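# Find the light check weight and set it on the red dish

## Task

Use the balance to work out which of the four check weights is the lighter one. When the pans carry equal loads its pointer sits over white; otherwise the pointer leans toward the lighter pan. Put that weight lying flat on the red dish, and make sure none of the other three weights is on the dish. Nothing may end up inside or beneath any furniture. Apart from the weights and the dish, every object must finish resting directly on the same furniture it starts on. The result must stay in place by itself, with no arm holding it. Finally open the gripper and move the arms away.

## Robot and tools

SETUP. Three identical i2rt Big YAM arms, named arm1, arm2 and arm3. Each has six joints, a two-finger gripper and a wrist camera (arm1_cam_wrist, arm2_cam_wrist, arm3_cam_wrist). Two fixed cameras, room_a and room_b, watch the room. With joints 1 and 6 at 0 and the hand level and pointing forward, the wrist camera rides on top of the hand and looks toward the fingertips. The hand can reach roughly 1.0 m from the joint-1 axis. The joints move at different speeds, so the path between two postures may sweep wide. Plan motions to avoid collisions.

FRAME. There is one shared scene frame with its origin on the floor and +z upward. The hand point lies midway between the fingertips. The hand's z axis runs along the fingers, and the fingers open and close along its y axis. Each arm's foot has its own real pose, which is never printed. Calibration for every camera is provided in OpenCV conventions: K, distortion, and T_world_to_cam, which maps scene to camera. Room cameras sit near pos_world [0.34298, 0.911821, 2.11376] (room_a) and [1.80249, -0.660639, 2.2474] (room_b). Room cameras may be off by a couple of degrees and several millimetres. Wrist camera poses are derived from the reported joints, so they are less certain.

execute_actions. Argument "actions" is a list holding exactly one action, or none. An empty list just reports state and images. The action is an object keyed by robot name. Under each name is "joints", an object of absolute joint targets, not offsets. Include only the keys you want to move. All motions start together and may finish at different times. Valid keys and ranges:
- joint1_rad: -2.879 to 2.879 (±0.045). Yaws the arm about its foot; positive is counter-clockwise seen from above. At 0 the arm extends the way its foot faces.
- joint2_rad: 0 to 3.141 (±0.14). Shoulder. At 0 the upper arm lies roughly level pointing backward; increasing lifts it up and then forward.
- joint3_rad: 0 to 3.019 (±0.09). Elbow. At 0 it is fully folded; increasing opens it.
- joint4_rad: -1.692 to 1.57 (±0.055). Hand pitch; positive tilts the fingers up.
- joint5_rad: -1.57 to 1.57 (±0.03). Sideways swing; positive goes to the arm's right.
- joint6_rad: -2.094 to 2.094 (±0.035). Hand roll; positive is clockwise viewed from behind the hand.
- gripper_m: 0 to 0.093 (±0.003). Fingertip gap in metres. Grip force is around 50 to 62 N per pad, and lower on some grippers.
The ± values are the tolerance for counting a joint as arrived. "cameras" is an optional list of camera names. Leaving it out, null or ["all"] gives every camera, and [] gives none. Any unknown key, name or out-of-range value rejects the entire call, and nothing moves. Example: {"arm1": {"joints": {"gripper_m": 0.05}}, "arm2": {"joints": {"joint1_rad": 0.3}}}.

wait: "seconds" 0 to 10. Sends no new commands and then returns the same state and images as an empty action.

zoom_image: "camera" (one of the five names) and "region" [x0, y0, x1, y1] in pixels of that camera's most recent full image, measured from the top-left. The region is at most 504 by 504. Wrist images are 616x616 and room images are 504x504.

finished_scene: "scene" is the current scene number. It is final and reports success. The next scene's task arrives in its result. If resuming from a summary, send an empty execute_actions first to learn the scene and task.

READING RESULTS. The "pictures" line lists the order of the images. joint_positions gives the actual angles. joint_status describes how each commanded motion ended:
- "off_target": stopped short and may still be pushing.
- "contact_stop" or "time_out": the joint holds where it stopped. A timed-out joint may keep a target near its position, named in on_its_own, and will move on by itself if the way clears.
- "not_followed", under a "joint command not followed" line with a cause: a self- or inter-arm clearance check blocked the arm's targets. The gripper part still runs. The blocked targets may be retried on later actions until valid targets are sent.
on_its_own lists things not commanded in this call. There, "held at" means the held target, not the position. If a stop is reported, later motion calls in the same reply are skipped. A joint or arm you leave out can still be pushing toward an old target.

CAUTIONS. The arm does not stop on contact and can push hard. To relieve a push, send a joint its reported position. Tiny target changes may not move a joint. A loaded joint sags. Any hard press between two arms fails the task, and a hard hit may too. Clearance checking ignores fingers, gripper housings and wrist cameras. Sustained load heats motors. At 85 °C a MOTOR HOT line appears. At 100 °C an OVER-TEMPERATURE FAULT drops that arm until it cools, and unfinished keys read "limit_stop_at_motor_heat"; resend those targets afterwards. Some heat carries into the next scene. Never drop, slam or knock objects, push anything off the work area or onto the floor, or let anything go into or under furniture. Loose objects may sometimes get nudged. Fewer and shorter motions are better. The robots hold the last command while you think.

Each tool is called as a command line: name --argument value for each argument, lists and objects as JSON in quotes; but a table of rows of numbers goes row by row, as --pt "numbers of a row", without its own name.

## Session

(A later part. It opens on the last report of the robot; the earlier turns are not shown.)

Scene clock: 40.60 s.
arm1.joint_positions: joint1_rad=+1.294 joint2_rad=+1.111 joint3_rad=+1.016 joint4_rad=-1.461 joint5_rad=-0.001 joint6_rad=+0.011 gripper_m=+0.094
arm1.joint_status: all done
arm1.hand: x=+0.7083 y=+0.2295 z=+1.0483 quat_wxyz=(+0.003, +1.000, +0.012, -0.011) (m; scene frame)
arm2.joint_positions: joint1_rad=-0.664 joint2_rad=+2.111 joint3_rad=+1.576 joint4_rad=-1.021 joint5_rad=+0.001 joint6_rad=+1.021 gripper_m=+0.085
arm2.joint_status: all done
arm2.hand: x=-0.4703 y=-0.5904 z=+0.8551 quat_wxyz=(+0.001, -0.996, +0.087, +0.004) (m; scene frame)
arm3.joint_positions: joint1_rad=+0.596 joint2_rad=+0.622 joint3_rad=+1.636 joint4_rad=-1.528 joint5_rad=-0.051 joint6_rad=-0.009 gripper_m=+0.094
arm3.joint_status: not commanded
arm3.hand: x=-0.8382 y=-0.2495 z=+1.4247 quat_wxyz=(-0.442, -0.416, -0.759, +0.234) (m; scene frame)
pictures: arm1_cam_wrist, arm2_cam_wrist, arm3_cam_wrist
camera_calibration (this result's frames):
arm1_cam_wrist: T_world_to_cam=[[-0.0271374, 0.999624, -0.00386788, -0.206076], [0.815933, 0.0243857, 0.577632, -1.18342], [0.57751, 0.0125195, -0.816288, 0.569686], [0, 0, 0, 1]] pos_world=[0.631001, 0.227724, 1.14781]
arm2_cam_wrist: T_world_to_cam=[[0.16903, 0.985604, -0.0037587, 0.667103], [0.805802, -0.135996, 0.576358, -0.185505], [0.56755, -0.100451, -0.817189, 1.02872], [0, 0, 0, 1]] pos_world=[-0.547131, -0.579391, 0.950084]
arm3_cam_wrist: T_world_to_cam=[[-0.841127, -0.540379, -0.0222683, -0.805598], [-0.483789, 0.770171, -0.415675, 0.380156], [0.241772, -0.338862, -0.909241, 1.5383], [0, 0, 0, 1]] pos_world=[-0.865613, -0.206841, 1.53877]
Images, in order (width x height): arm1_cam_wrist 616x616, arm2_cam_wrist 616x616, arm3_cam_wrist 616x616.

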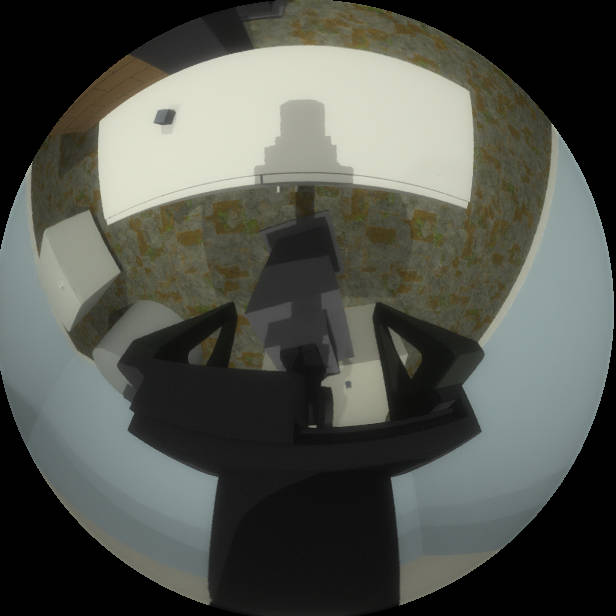

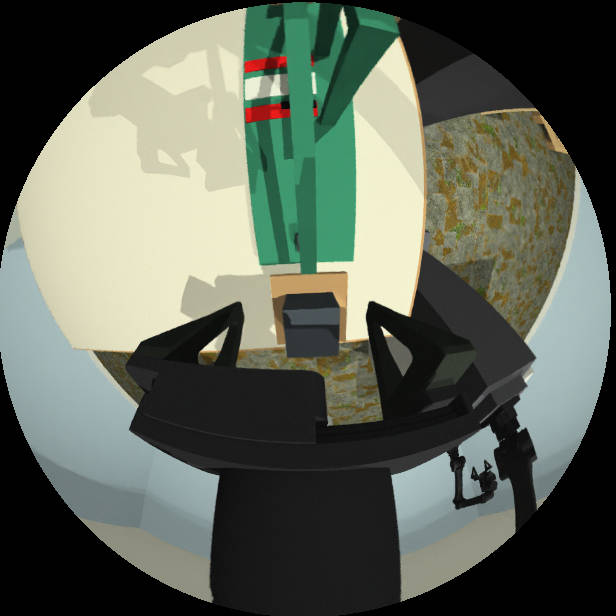

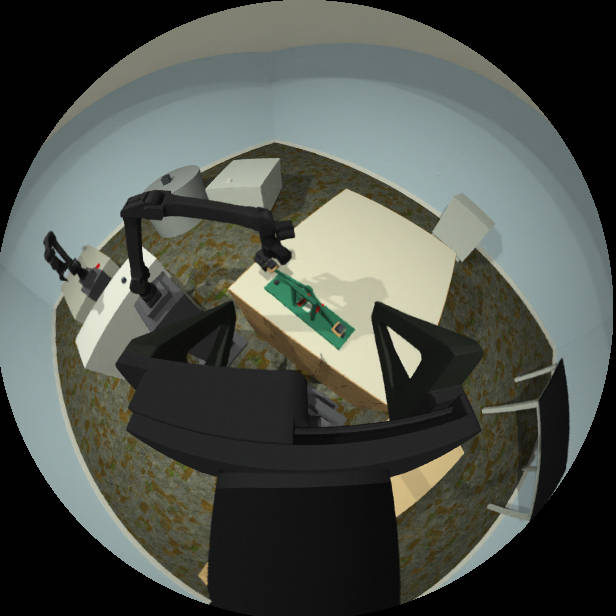

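execute_actions --actions '[{"arm2": {"joints": {"gripper_m": 0.02}}}]' --cameras '["arm1_cam_wrist", "arm2_cam_wrist", "arm3_cam_wrist"]'

zoom_image --camera "arm1_cam_wrist" --region '[130, 90, 200, 150]'

Scene clock: 45.77 s.
arm1.joint_positions: joint1_rad=+1.294 joint2_rad=+1.111 joint3_rad=+1.016 joint4_rad=-1.461 joint5_rad=-0.001 joint6_rad=+0.011 gripper_m=+0.094
arm1.joint_status: not commanded
arm1.hand: x=+0.7083 y=+0.2295 z=+1.0483 quat_wxyz=(+0.003, +1.000, +0.012, -0.011) (m; scene frame)
arm2.joint_positions: joint1_rad=-0.664 joint2_rad=+2.111 joint3_rad=+1.576 joint4_rad=-1.022 joint5_rad=+0.001 joint6_rad=+1.021 gripper_m=+0.029
arm2.joint_status: gripper_m off_target (ended at +0.029, target +0.020)
arm2.hand: x=-0.4702 y=-0.5901 z=+0.8551 quat_wxyz=(+0.002, -0.996, +0.087, +0.003) (m; scene frame)
arm3.joint_positions: joint1_rad=+0.596 joint2_rad=+0.622 joint3_rad=+1.636 joint4_rad=-1.528 joint5_rad=-0.051 joint6_rad=-0.009 gripper_m=+0.094
arm3.joint_status: not commanded
arm3.hand: x=-0.8382 y=-0.2495 z=+1.4247 quat_wxyz=(-0.442, -0.416, -0.759, +0.234) (m; scene frame)
pictures: arm1_cam_wrist, arm2_cam_wrist, arm3_cam_wrist
camera_calibration (this result's frames):
arm1_cam_wrist: T_world_to_cam=[[-0.0271374, 0.999624, -0.00386788, -0.206076], [0.815933, 0.0243857, 0.577632, -1.18342], [0.57751, 0.0125195, -0.816288, 0.569686], [0, 0, 0, 1]] pos_world=[0.631001, 0.227724, 1.14781]
arm2_cam_wrist: T_world_to_cam=[[0.169416, 0.985541, -0.00258742, 0.665972], [0.805477, -0.136949, 0.576586, -0.18649], [0.567895, -0.0997671, -0.817033, 1.0291], [0, 0, 0, 1]] pos_world=[-0.547034, -0.579212, 0.950061]
arm3_cam_wrist: T_world_to_cam=[[-0.841127, -0.540379, -0.0222683, -0.805598], [-0.483789, 0.770171, -0.415675, 0.380156], [0.241772, -0.338862, -0.909241, 1.5383], [0, 0, 0, 1]] pos_world=[-0.865613, -0.206841, 1.53877]
Images, in order (width x height): arm1_cam_wrist 616x616, arm2_cam_wrist 616x616, arm3_cam_wrist 616x616.

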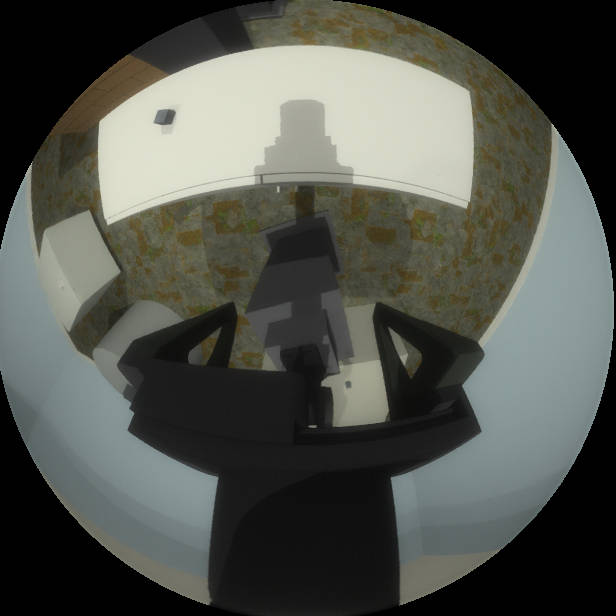

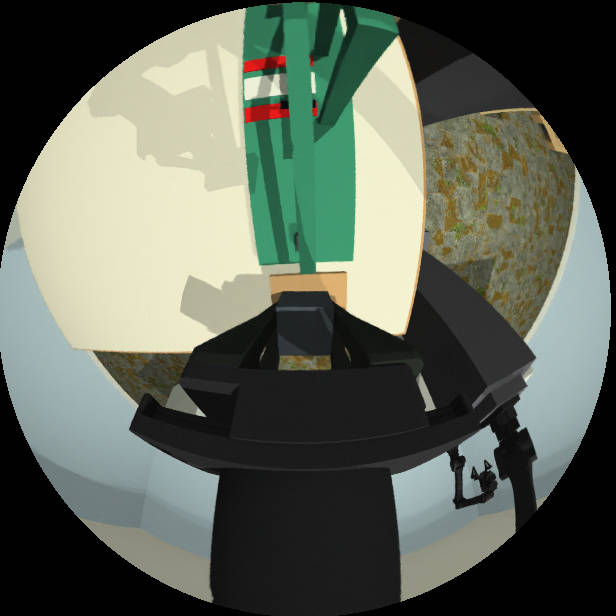

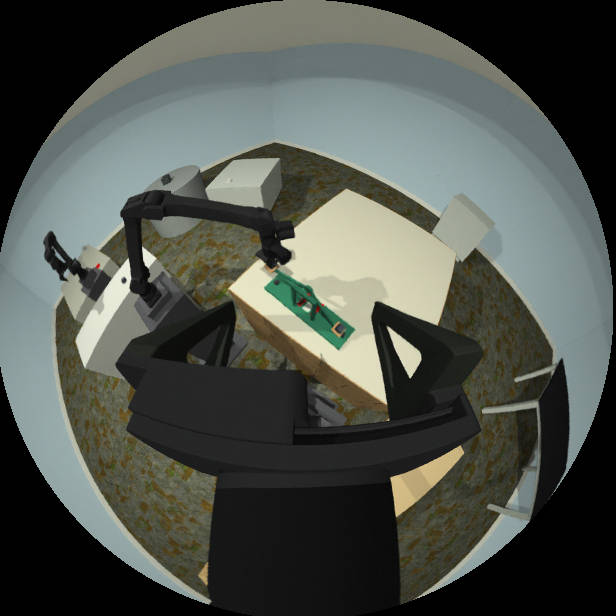

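Region (130, 90, 200, 150) of arm1_cam_wrist's 616x616 image, scaled by 7.200, with more detail than that image has; it fills the top 432 rows of this view, and the rest is white.

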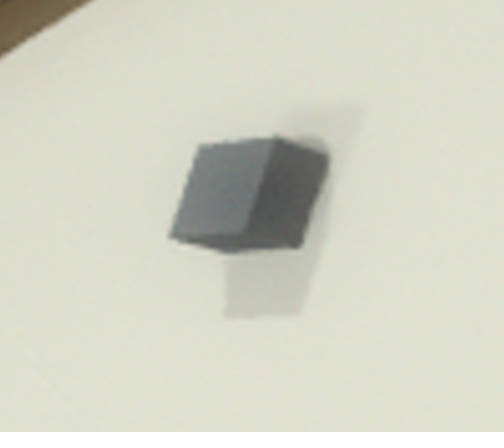

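execute_actions --actions '[{"arm1": {"joints": {"joint1_rad": 0.7}}, "arm2": {"joints": {"joint1_rad": 2.232, "joint2_rad": 1.853, "joint3_rad": 1.576, "joint4_rad": -0.931, "joint5_rad": 0.0, "joint6_rad": 0.0, "gripper_m": 0.02}}}]'

Scene clock: 51.50 s.
arm1.joint_positions: joint1_rad=+0.707 joint2_rad=+1.111 joint3_rad=+1.016 joint4_rad=-1.461 joint5_rad=-0.001 joint6_rad=+0.011 gripper_m=+0.094
arm1.joint_status: all done
arm1.hand: x=+0.7523 y=+0.3965 z=+1.0472 quat_wxyz=(+0.002, +0.961, -0.277, -0.010) (m; scene frame)
arm2.joint_positions: joint1_rad=+2.242 joint2_rad=+1.847 joint3_rad=+1.570 joint4_rad=-0.926 joint5_rad=-0.002 joint6_rad=+0.008 gripper_m=+0.029
arm2.joint_status: gripper_m off_target (ended at +0.029, target +0.020); the others done
arm2.hand: x=+0.4605 y=+0.2329 z=+1.0326 quat_wxyz=(-0.177, +0.291, -0.938, -0.063) (m; scene frame)
arm3.joint_positions: joint1_rad=+0.596 joint2_rad=+0.622 joint3_rad=+1.636 joint4_rad=-1.528 joint5_rad=-0.051 joint6_rad=-0.009 gripper_m=+0.094
arm3.joint_status: not commanded
arm3.hand: x=-0.8382 y=-0.2495 z=+1.4247 quat_wxyz=(-0.442, -0.416, -0.759, +0.234) (m; scene frame)
pictures: arm1_cam_wrist, arm2_cam_wrist, arm3_cam_wrist, room_a, room_b
camera_calibration (this result's frames):
arm1_cam_wrist: T_world_to_cam=[[0.530816, 0.847462, -0.00647708, -0.728438], [0.691916, -0.428949, 0.580737, -0.953007], [0.489374, -0.312746, -0.814066, 0.73416], [0, 0, 0, 1]] pos_world=[0.686788, 0.438138, 1.14638]
arm2_cam_wrist: T_world_to_cam=[[0.573651, -0.818884, -0.0188223, -0.0514981], [-0.792337, -0.560587, 0.240718, 0.255544], [-0.207671, -0.123174, -0.970413, 1.2487], [0, 0, 0, 1]] pos_world=[0.491338, 0.254891, 1.14927]
arm3_cam_wrist: T_world_to_cam=[[-0.841127, -0.540379, -0.0222683, -0.805598], [-0.483789, 0.770171, -0.415675, 0.380156], [0.241772, -0.338862, -0.909241, 1.5383], [0, 0, 0, 1]] pos_world=[-0.865613, -0.206841, 1.53877]
Images, in order (width x height): arm1_cam_wrist 616x616, arm2_cam_wrist 616x616, arm3_cam_wrist 616x616, room_a 504x504, room_b 504x504.

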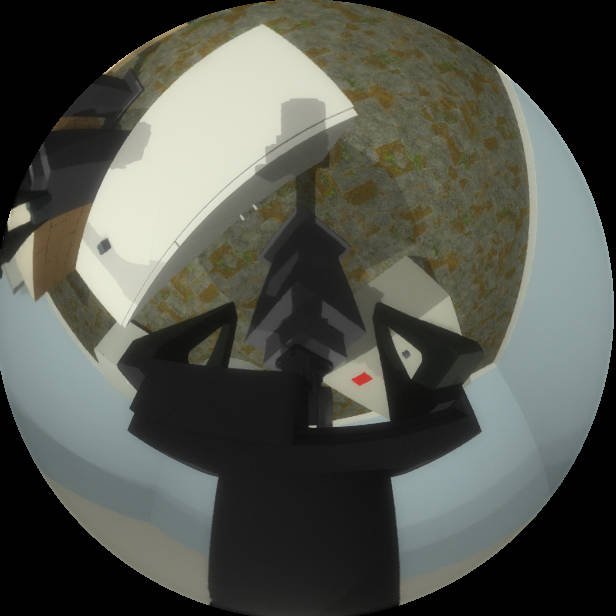

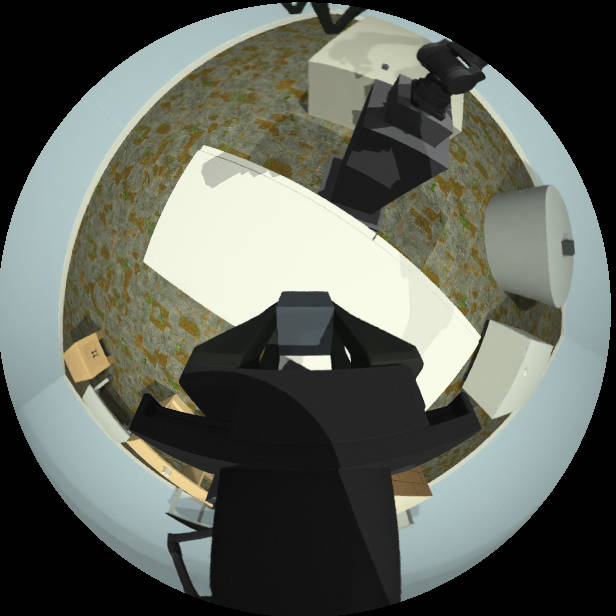

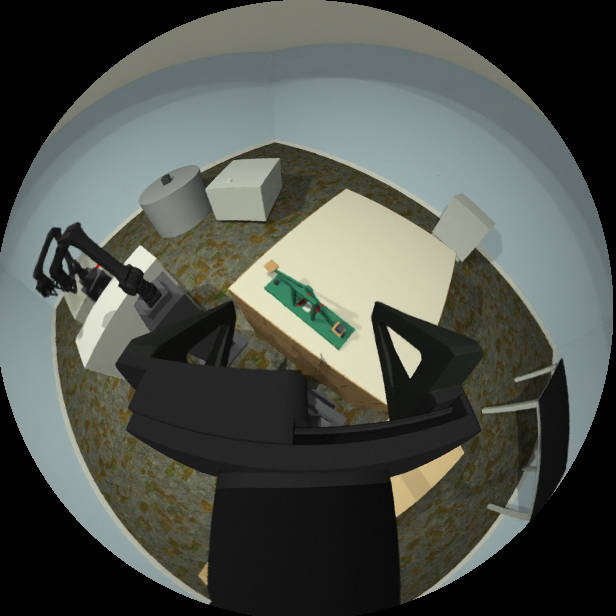

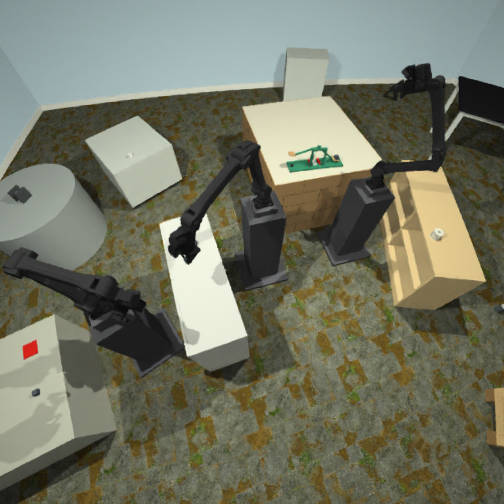

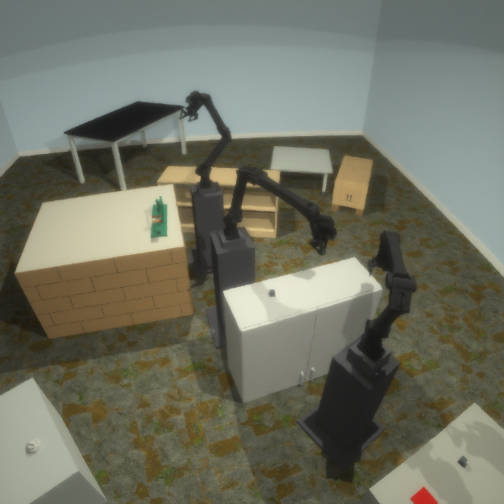

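zoom_image --camera "arm2_cam_wrist" --region '[250, 270, 360, 370]'

zoom_image --camera "room_b" --region '[280, 200, 360, 280]'

zoom_image --camera "arm1_cam_wrist" --region '[40, 40, 200, 200]'

Region (250, 270, 360, 370) of arm2_cam_wrist's 616x616 image, scaled by 4.582, with more detail than that image has; it fills the top 458 rows of this view, and the rest is white.

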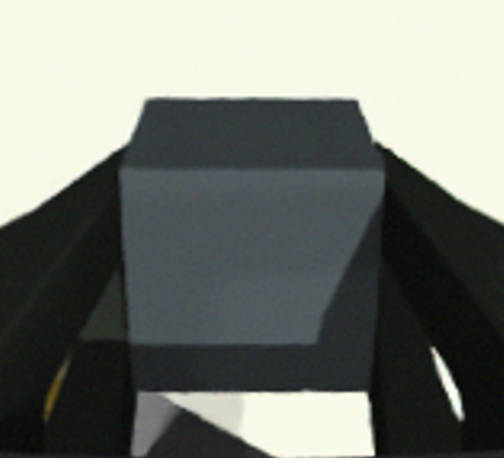

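Region (280, 200, 360, 280) of room_b's 504x504 image, scaled by 6.300, with more detail than that image has.

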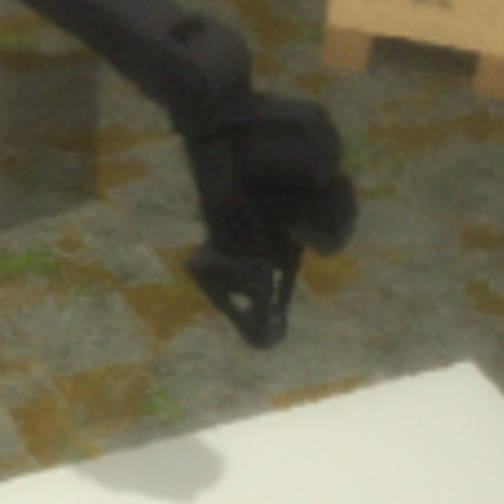

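Region (40, 40, 200, 200) of arm1_cam_wrist's 616x616 image, scaled by 3.150, with more detail than that image has.

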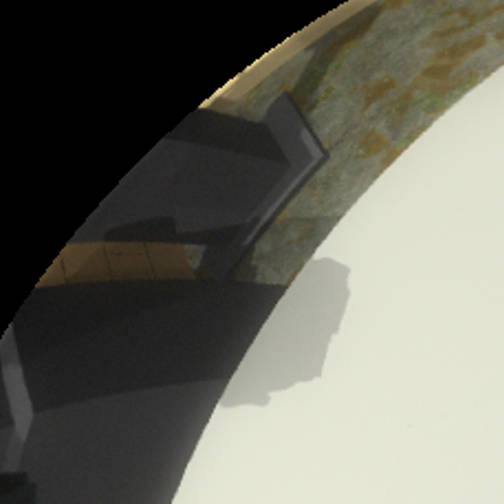

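zoom_image --camera "arm2_cam_wrist" --region '[130, 130, 270, 280]'

zoom_image --camera "arm1_cam_wrist" --region '[240, 10, 380, 140]'

Region (130, 130, 270, 280) of arm2_cam_wrist's 616x616 image, scaled by 3.360, with more detail than that image has; it fills the left 470 columns of this view, and the rest is white.

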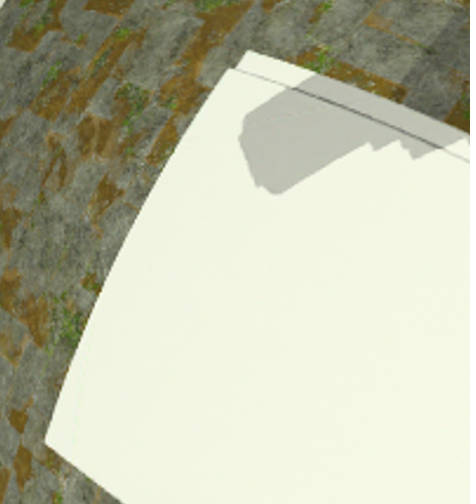

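Region (240, 10, 380, 140) of arm1_cam_wrist's 616x616 image, scaled by 3.600, with more detail than that image has; it fills the top 468 rows of this view, and the rest is white.

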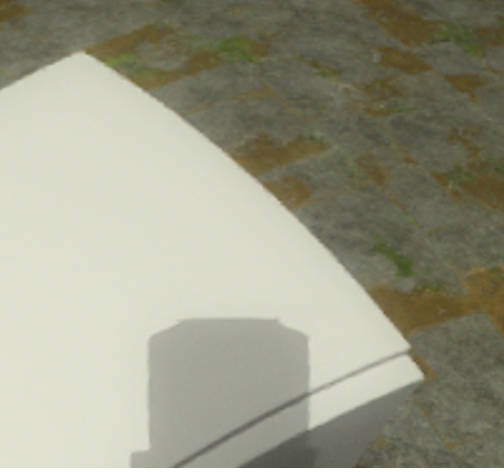

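execute_actions --actions '[{"arm2": {"joints": {"joint1_rad": 2.24, "joint2_rad": 2.125, "joint3_rad": 1.455, "joint4_rad": -0.64, "joint5_rad": 0.0, "joint6_rad": 0.0, "gripper_m": 0.02}}}]' --cameras '["arm1_cam_wrist", "arm2_cam_wrist", "room_b"]'

Scene clock: 55.77 s.
arm1.joint_positions: joint1_rad=+0.707 joint2_rad=+1.111 joint3_rad=+1.016 joint4_rad=-1.461 joint5_rad=-0.001 joint6_rad=+0.011 gripper_m=+0.094
arm1.joint_status: not commanded
arm1.hand: x=+0.7523 y=+0.3965 z=+1.0472 quat_wxyz=(+0.002, +0.961, -0.277, -0.010) (m; scene frame)
arm2.joint_positions: joint1_rad=+2.242 joint2_rad=+2.152 joint3_rad=+1.426 joint4_rad=-0.650 joint5_rad=-0.002 joint6_rad=+0.008 gripper_m=+0.029
arm2.joint_status: gripper_m off_target (ended at +0.029, target +0.020); the others done
arm2.hand: x=+0.4397 y=+0.2210 z=+0.8052 quat_wxyz=(-0.096, +0.296, -0.950, -0.037) (m; scene frame)
arm3.joint_positions: joint1_rad=+0.596 joint2_rad=+0.622 joint3_rad=+1.636 joint4_rad=-1.528 joint5_rad=-0.051 joint6_rad=-0.009 gripper_m=+0.094
arm3.joint_status: not commanded
arm3.hand: x=-0.8382 y=-0.2495 z=+1.4247 quat_wxyz=(-0.442, -0.416, -0.759, +0.234) (m; scene frame)
pictures: arm1_cam_wrist, arm2_cam_wrist, room_b
camera_calibration (this result's frames):
arm1_cam_wrist: T_world_to_cam=[[0.530816, 0.847462, -0.00647708, -0.728438], [0.691916, -0.428949, 0.580737, -0.953007], [0.489374, -0.312746, -0.814066, 0.73416], [0, 0, 0, 1]] pos_world=[0.686788, 0.438138, 1.14638]
arm2_cam_wrist: T_world_to_cam=[[0.572397, -0.819766, -0.018558, -0.0530297], [-0.745824, -0.529905, 0.403667, 0.128659], [-0.340747, -0.217217, -0.914718, 1.05673], [0, 0, 0, 1]] pos_world=[0.486389, 0.254245, 0.913692]
Images, in order (width x height): arm1_cam_wrist 616x616, arm2_cam_wrist 616x616, room_b 504x504.

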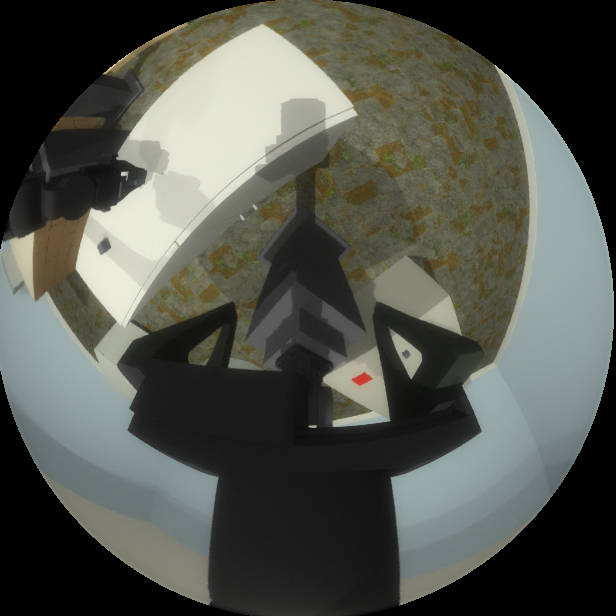

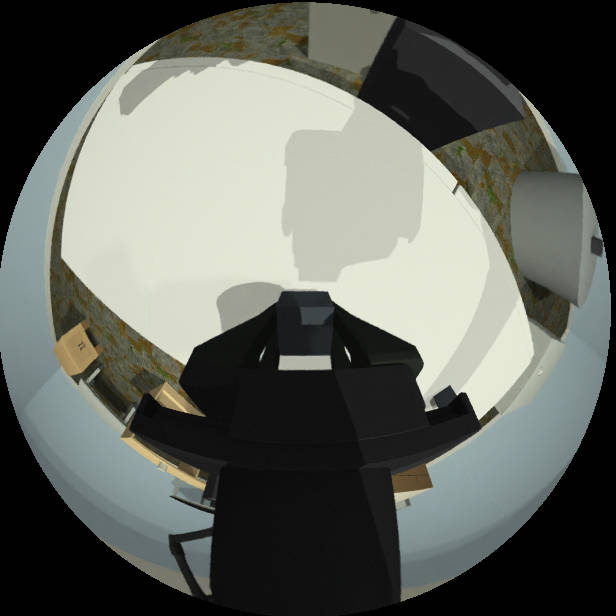

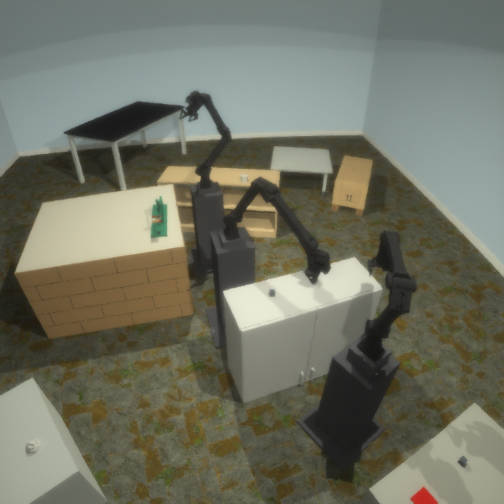

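zoom_image --camera "arm2_cam_wrist" --region '[200, 200, 420, 380]'

zoom_image --camera "arm1_cam_wrist" --region '[80, 120, 220, 260]'

Region (200, 200, 420, 380) of arm2_cam_wrist's 616x616 image, scaled by 2.291, with more detail than that image has; it fills the top 412 rows of this view, and the rest is white.

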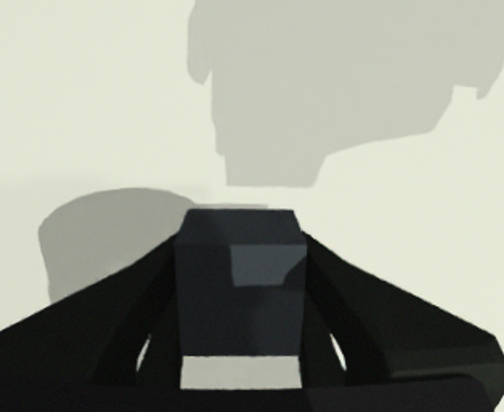

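Region (80, 120, 220, 260) of arm1_cam_wrist's 616x616 image, scaled by 3.600, with more detail than that image has.

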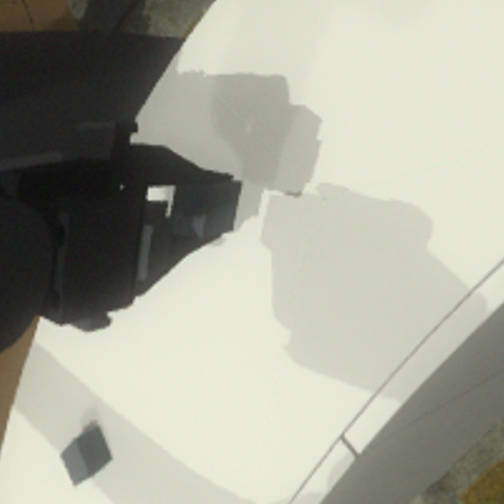

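execute_actions --actions '[{"arm2": {"joints": {"joint1_rad": 2.24, "joint2_rad": 2.22, "joint3_rad": 1.455, "joint4_rad": -0.536, "joint5_rad": 0.0, "joint6_rad": 0.0, "gripper_m": 0.02}}}]' --cameras '["arm1_cam_wrist", "arm2_cam_wrist"]'

zoom_image --camera "arm2_cam_wrist" --region '[200, 200, 420, 380]'

zoom_image --camera "arm1_cam_wrist" --region '[80, 120, 220, 260]'

Scene clock: 58.67 s.
arm1.joint_positions: joint1_rad=+0.707 joint2_rad=+1.111 joint3_rad=+1.016 joint4_rad=-1.461 joint5_rad=-0.001 joint6_rad=+0.011 gripper_m=+0.094
arm1.joint_status: not commanded
arm1.hand: x=+0.7523 y=+0.3965 z=+1.0472 quat_wxyz=(+0.002, +0.961, -0.277, -0.010) (m; scene frame)
arm2.joint_positions: joint1_rad=+2.242 joint2_rad=+2.205 joint3_rad=+1.426 joint4_rad=-0.547 joint5_rad=-0.002 joint6_rad=+0.008 gripper_m=+0.029
arm2.joint_status: gripper_m off_target (ended at +0.029, target +0.020); the others done
arm2.hand: x=+0.4500 y=+0.2286 z=+0.7786 quat_wxyz=(-0.120, +0.295, -0.947, -0.044) (m; scene frame)
arm3.joint_positions: joint1_rad=+0.596 joint2_rad=+0.622 joint3_rad=+1.636 joint4_rad=-1.528 joint5_rad=-0.051 joint6_rad=-0.009 gripper_m=+0.094
arm3.joint_status: not commanded
arm3.hand: x=-0.8382 y=-0.2495 z=+1.4247 quat_wxyz=(-0.442, -0.416, -0.759, +0.234) (m; scene frame)
pictures: arm1_cam_wrist, arm2_cam_wrist
camera_calibration (this result's frames):
arm1_cam_wrist: T_world_to_cam=[[0.530816, 0.847462, -0.00647708, -0.728438], [0.691916, -0.428949, 0.580737, -0.953007], [0.489374, -0.312746, -0.814066, 0.73416], [0, 0, 0, 1]] pos_world=[0.686788, 0.438138, 1.14638]
arm2_cam_wrist: T_world_to_cam=[[0.572754, -0.819515, -0.0186611, -0.0533707], [-0.761543, -0.540385, 0.357821, 0.196279], [-0.303324, -0.190732, -0.933604, 1.02934], [0, 0, 0, 1]] pos_world=[0.492267, 0.258657, 0.88977]
Images, in order (width x height): arm1_cam_wrist 616x616, arm2_cam_wrist 616x616.

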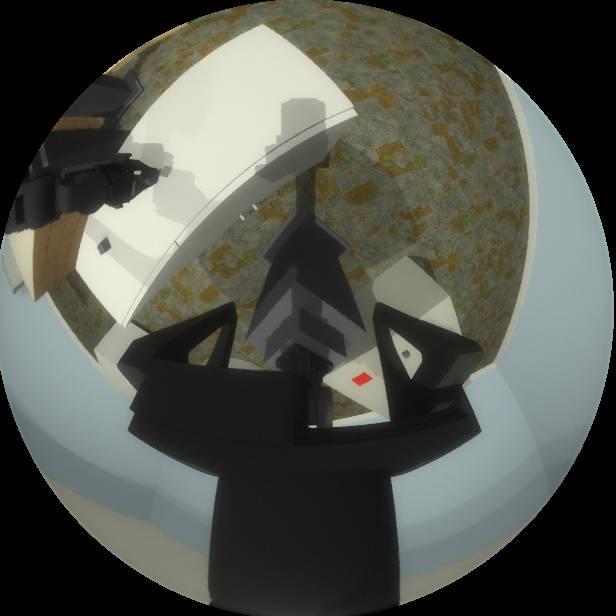

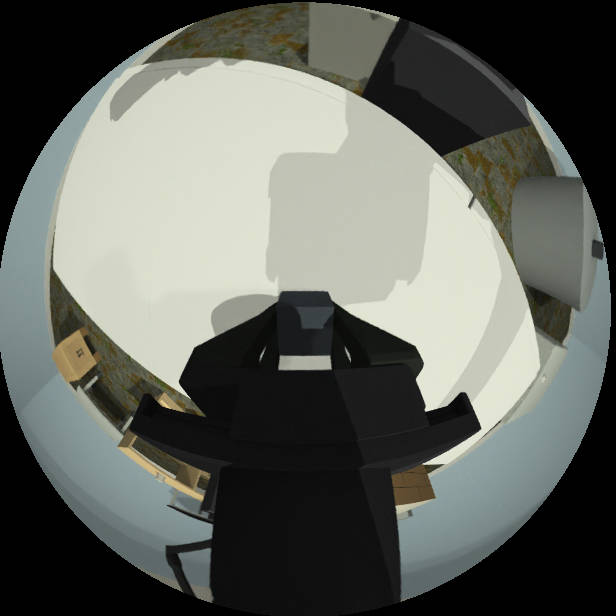

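Region (200, 200, 420, 380) of arm2_cam_wrist's 616x616 image, scaled by 2.291, with more detail than that image has; it fills the top 412 rows of this view, and the rest is white.

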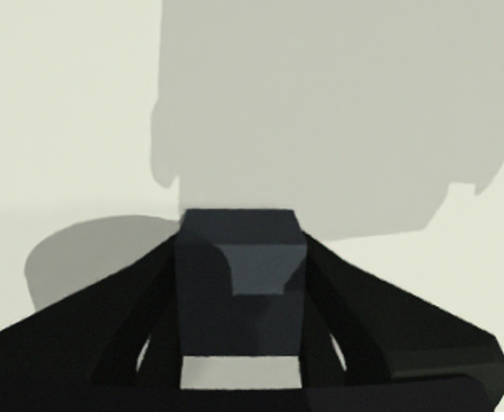

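Region (80, 120, 220, 260) of arm1_cam_wrist's 616x616 image, scaled by 3.600, with more detail than that image has.

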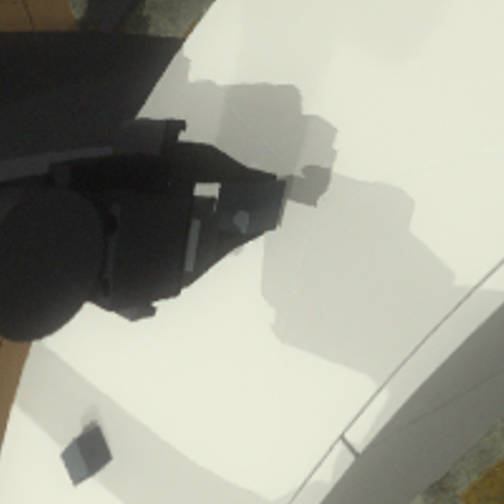

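execute_actions --actions '[{"arm1": {"joints": {"joint1_rad": 0.70, "joint2_rad": 1.93, "joint3_rad": 1.455, "joint4_rad": -1.062, "joint5_rad": 0.0, "joint6_rad": -0.595, "gripper_m": 0.08}}, "arm2": {"joints": {"joint2_rad": 1.0, "gripper_m": 0.09}}}]' --cameras '["arm1_cam_wrist", "arm2_cam_wrist", "room_b"]'

Scene clock: 64.23 s.
arm1.joint_positions: joint1_rad=+0.707 joint2_rad=+1.953 joint3_rad=+1.428 joint4_rad=-1.068 joint5_rad=-0.001 joint6_rad=-0.580 gripper_m=+0.080
arm1.joint_status: all done
arm1.hand: x=+0.5354 y=+0.5278 z=+0.8495 quat_wxyz=(+0.009, +1.000, +0.015, +0.006) (m; scene frame)
arm2.joint_positions: joint1_rad=+2.242 joint2_rad=+0.986 joint3_rad=+1.448 joint4_rad=-0.536 joint5_rad=-0.002 joint6_rad=+0.008 gripper_m=+0.090
arm2.joint_status: all done
arm2.hand: x=+0.3035 y=+0.1168 z=+1.5241 quat_wxyz=(-0.651, +0.214, -0.697, -0.213) (m; scene frame)
arm3.joint_positions: joint1_rad=+0.596 joint2_rad=+0.622 joint3_rad=+1.636 joint4_rad=-1.528 joint5_rad=-0.051 joint6_rad=-0.009 gripper_m=+0.094
arm3.joint_status: not commanded
arm3.hand: x=-0.8382 y=-0.2495 z=+1.4247 quat_wxyz=(-0.442, -0.416, -0.759, +0.234) (m; scene frame)
pictures: arm1_cam_wrist, arm2_cam_wrist, room_b
camera_calibration (this result's frames):
arm1_cam_wrist: T_world_to_cam=[[-0.0321044, 0.999371, -0.0150905, -0.497333], [0.796374, 0.0347007, 0.603808, -0.952015], [0.603951, 0.0073672, -0.796987, 0.475625], [0, 0, 0, 1]] pos_world=[0.45494, 0.526552, 0.946396]
arm2_cam_wrist: T_world_to_cam=[[0.58039, -0.814213, -0.0143265, -0.0567293], [-0.520943, -0.357703, -0.775027, 1.38973], [0.625912, 0.457281, -0.631766, 0.841872], [0, 0, 0, 1]] pos_world=[0.229956, 0.065948, 1.60813]
Images, in order (width x height): arm1_cam_wrist 616x616, arm2_cam_wrist 616x616, room_b 504x504.

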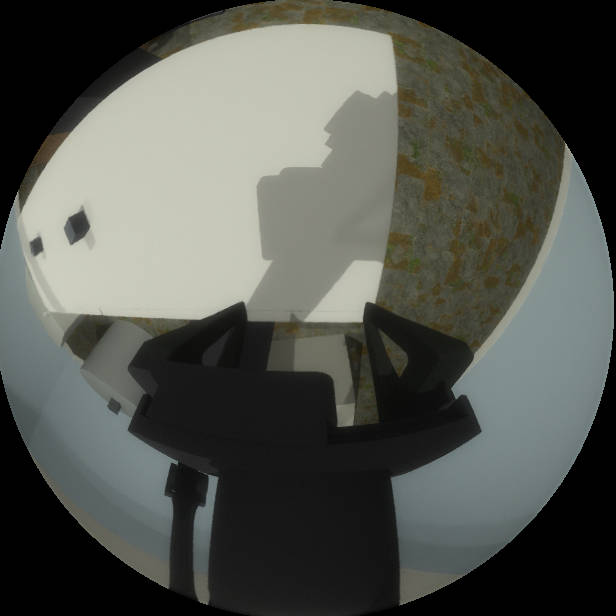

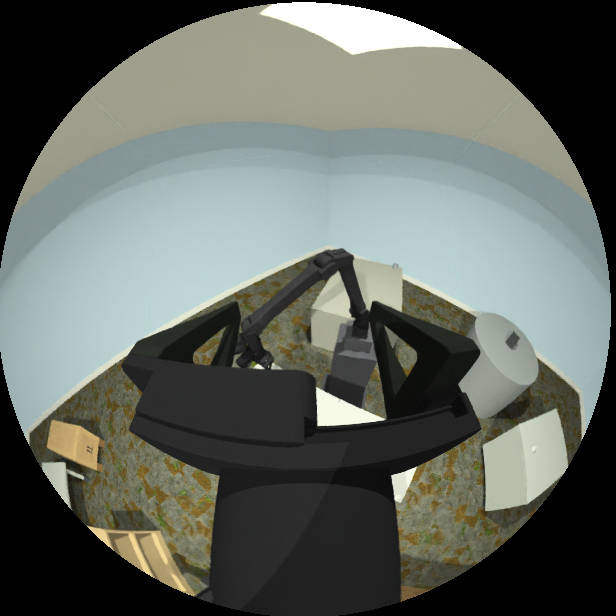

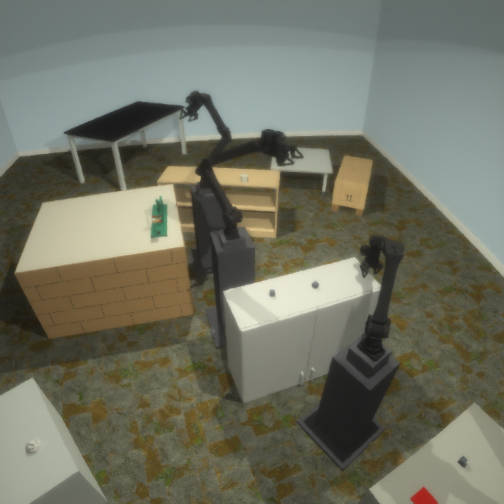

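execute_actions --actions '[{"arm1": {"joints": {"joint1_rad": 1.278, "joint2_rad": 2.012, "joint3_rad": 1.405, "joint4_rad": -0.973, "joint5_rad": 0.0, "joint6_rad": -0.60, "gripper_m": 0.08}}, "arm2": {"joints": {"joint1_rad": 1.0, "joint2_rad": 0.6}}}]' --cameras '["arm1_cam_wrist", "room_b"]'

zoom_image --camera "arm1_cam_wrist" --region '[220, 220, 400, 370]'

Scene clock: 66.80 s.
arm1.joint_positions: joint1_rad=+1.284 joint2_rad=+2.010 joint3_rad=+1.400 joint4_rad=-0.978 joint5_rad=-0.002 joint6_rad=-0.588 gripper_m=+0.080
arm1.joint_status: all done
arm1.hand: x=+0.4522 y=+0.2246 z=+0.8115 quat_wxyz=(+0.005, +0.953, +0.302, +0.005) (m; scene frame)
arm2.joint_positions: joint1_rad=+1.008 joint2_rad=+0.599 joint3_rad=+1.455 joint4_rad=-0.537 joint5_rad=+0.001 joint6_rad=+0.008 gripper_m=+0.090
arm2.joint_status: all done
arm2.hand: x=+0.1171 y=-0.2824 z=+1.6473 quat_wxyz=(-0.772, -0.188, -0.557, +0.241) (m; scene frame)
arm3.joint_positions: joint1_rad=+0.596 joint2_rad=+0.622 joint3_rad=+1.636 joint4_rad=-1.528 joint5_rad=-0.051 joint6_rad=-0.009 gripper_m=+0.094
arm3.joint_status: not commanded
arm3.hand: x=-0.8382 y=-0.2495 z=+1.4247 quat_wxyz=(-0.442, -0.416, -0.759, +0.234) (m; scene frame)
pictures: arm1_cam_wrist, room_b
camera_calibration (this result's frames):
arm1_cam_wrist: T_world_to_cam=[[-0.578191, 0.815848, -0.00935334, 0.0859228], [0.649473, 0.467159, 0.599955, -0.879797], [0.493842, 0.340814, -0.799979, 0.475201], [0, 0, 0, 1]] pos_world=[0.386411, 0.178951, 0.908794]
Images, in order (width x height): arm1_cam_wrist 616x616, room_b 504x504.

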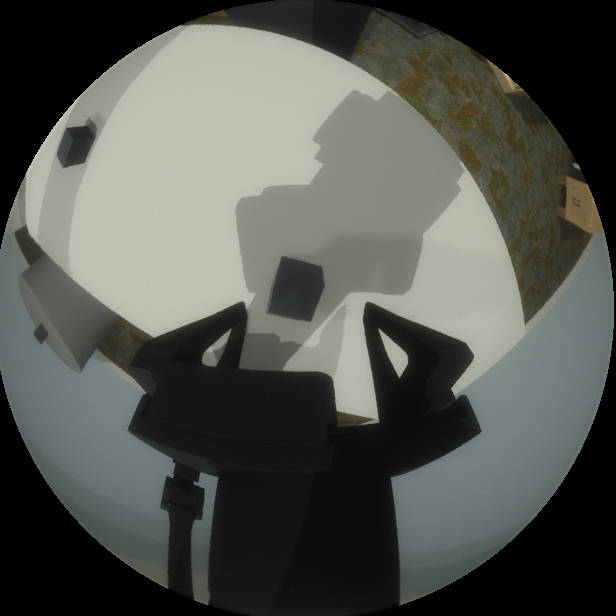

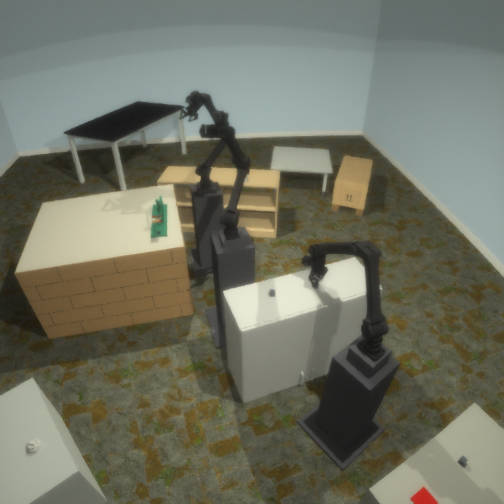

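Region (220, 220, 400, 370) of arm1_cam_wrist's 616x616 image, scaled by 2.800, with more detail than that image has.

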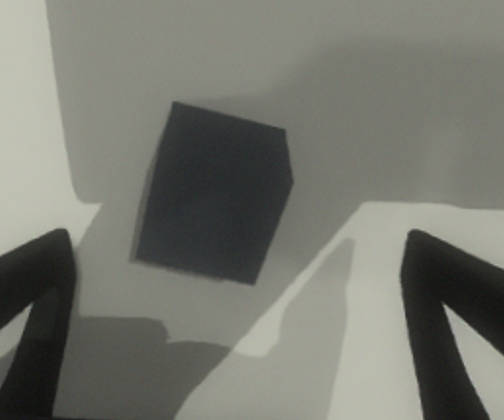

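execute_actions --actions '[{"arm1": {"joints": {"joint1_rad": 1.31, "joint2_rad": 2.056, "joint3_rad": 1.385, "joint4_rad": -0.892, "joint5_rad": 0.0, "joint6_rad": -0.293, "gripper_m": 0.08}}}]' --cameras '["arm1_cam_wrist"]'

zoom_image --camera "arm1_cam_wrist" --region '[220, 240, 400, 390]'

Scene clock: 69.70 s.
arm1.joint_positions: joint1_rad=+1.299 joint2_rad=+2.046 joint3_rad=+1.377 joint4_rad=-0.904 joint5_rad=-0.002 joint6_rad=-0.308 gripper_m=+0.080
arm1.joint_status: all done
arm1.hand: x=+0.4508 y=+0.2157 z=+0.7852 quat_wxyz=(+0.003, +0.985, +0.174, -0.003) (m; scene frame)
arm2.joint_positions: joint1_rad=+1.008 joint2_rad=+0.599 joint3_rad=+1.455 joint4_rad=-0.537 joint5_rad=+0.001 joint6_rad=+0.008 gripper_m=+0.090
arm2.joint_status: not commanded
arm2.hand: x=+0.1171 y=-0.2824 z=+1.6473 quat_wxyz=(-0.772, -0.188, -0.557, +0.241) (m; scene frame)
arm3.joint_positions: joint1_rad=+0.596 joint2_rad=+0.622 joint3_rad=+1.636 joint4_rad=-1.528 joint5_rad=-0.051 joint6_rad=-0.009 gripper_m=+0.094
arm3.joint_status: not commanded
arm3.hand: x=-0.8382 y=-0.2495 z=+1.4247 quat_wxyz=(-0.442, -0.416, -0.759, +0.234) (m; scene frame)
pictures: arm1_cam_wrist
camera_calibration (this result's frames):
arm1_cam_wrist: T_world_to_cam=[[-0.344579, 0.938754, -0.00238472, -0.0451919], [0.757193, 0.279436, 0.590401, -0.85959], [0.554908, 0.201635, -0.807106, 0.465937], [0, 0, 0, 1]] pos_world=[0.376751, 0.188675, 0.883456]
Images, in order (width x height): arm1_cam_wrist 616x616.

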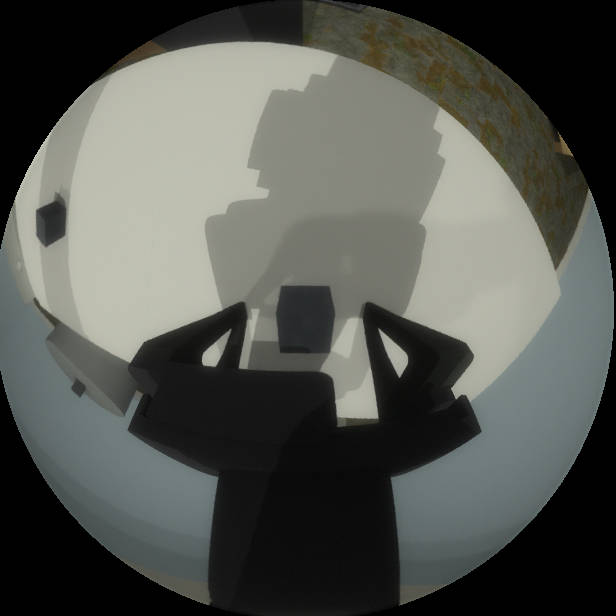

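Region (220, 240, 400, 390) of arm1_cam_wrist's 616x616 image, scaled by 2.800, with more detail than that image has.

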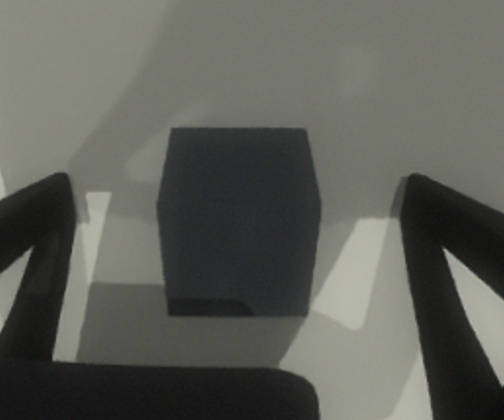

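execute_actions --actions '[]'

Scene clock: 70.47 s.
arm1.joint_positions: joint1_rad=+1.299 joint2_rad=+2.046 joint3_rad=+1.377 joint4_rad=-0.904 joint5_rad=-0.002 joint6_rad=-0.307 gripper_m=+0.080
arm1.joint_status: all done
arm1.hand: x=+0.4508 y=+0.2157 z=+0.7852 quat_wxyz=(+0.003, +0.985, +0.174, -0.003) (m; scene frame)
arm2.joint_positions: joint1_rad=+1.008 joint2_rad=+0.599 joint3_rad=+1.455 joint4_rad=-0.537 joint5_rad=+0.001 joint6_rad=+0.008 gripper_m=+0.090
arm2.joint_status: not commanded
arm2.hand: x=+0.1171 y=-0.2824 z=+1.6473 quat_wxyz=(-0.772, -0.188, -0.557, +0.241) (m; scene frame)
arm3.joint_positions: joint1_rad=+0.596 joint2_rad=+0.622 joint3_rad=+1.636 joint4_rad=-1.528 joint5_rad=-0.051 joint6_rad=-0.009 gripper_m=+0.094
arm3.joint_status: not commanded
arm3.hand: x=-0.8382 y=-0.2495 z=+1.4247 quat_wxyz=(-0.442, -0.416, -0.759, +0.234) (m; scene frame)
pictures: arm1_cam_wrist, arm2_cam_wrist, arm3_cam_wrist, room_a, room_b
camera_calibration (this result's frames):
arm1_cam_wrist: T_world_to_cam=[[-0.344221, 0.938886, -0.00238704, -0.0453799], [0.757298, 0.279148, 0.590403, -0.859576], [0.554987, 0.201422, -0.807105, 0.465947], [0, 0, 0, 1]] pos_world=[0.37674, 0.188703, 0.883456]
arm2_cam_wrist: T_world_to_cam=[[-0.577315, -0.816361, -0.0161645, -0.133803], [-0.238753, 0.187707, -0.952766, 1.65914], [0.780836, -0.546187, -0.303274, 0.376223], [0, 0, 0, 1]] pos_world=[0.0251077, -0.215174, 1.6927]
arm3_cam_wrist: T_world_to_cam=[[-0.841127, -0.540379, -0.0222683, -0.805598], [-0.483789, 0.770171, -0.415675, 0.380156], [0.241772, -0.338862, -0.909241, 1.5383], [0, 0, 0, 1]] pos_world=[-0.865613, -0.206841, 1.53877]
Images, in order (width x height): arm1_cam_wrist 616x616, arm2_cam_wrist 616x616, arm3_cam_wrist 616x616, room_a 504x504, room_b 504x504.

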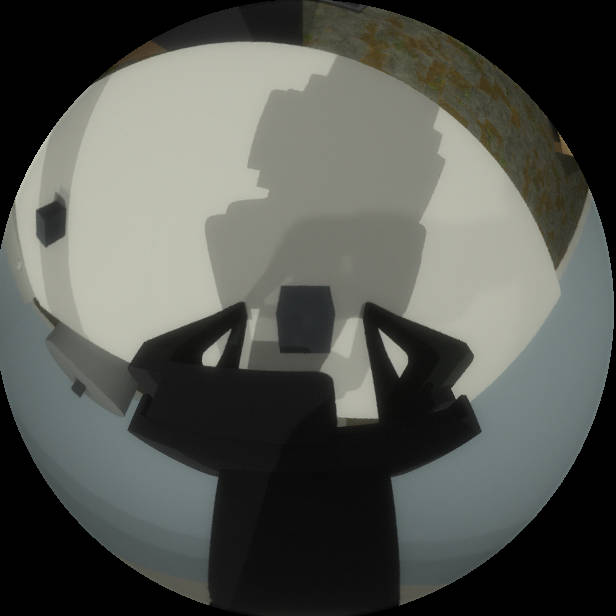

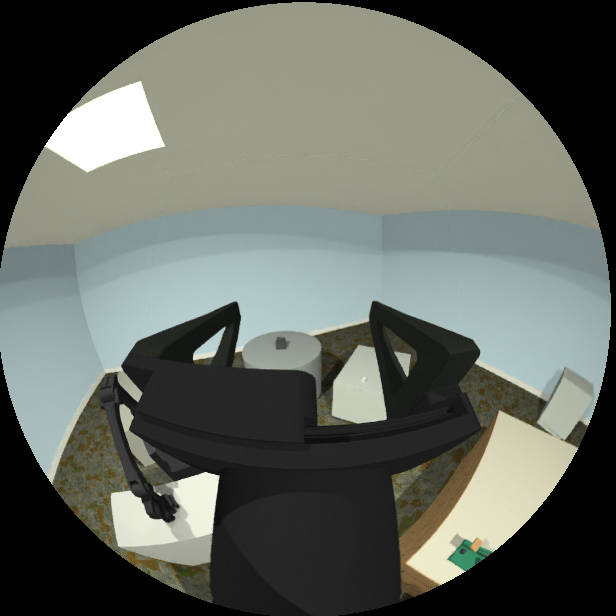

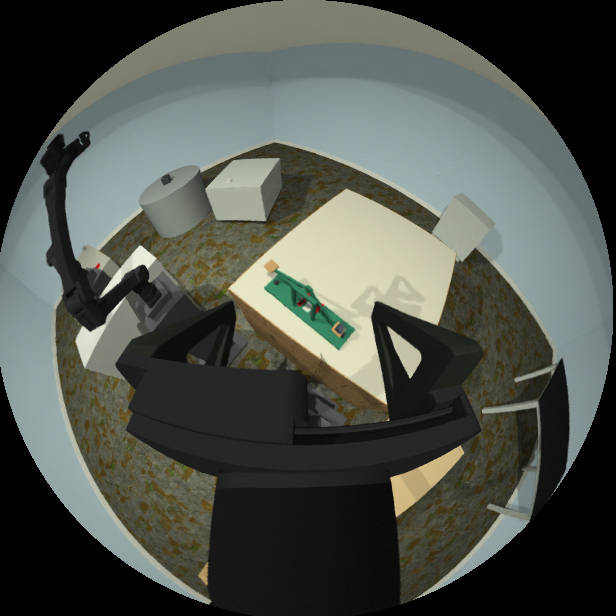

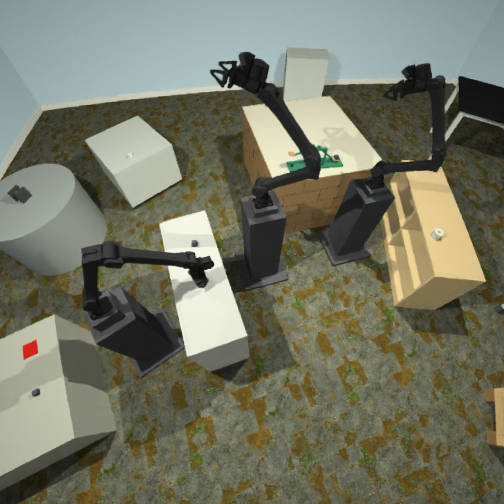

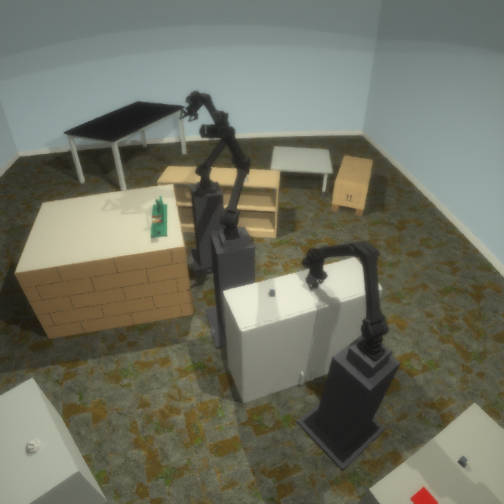

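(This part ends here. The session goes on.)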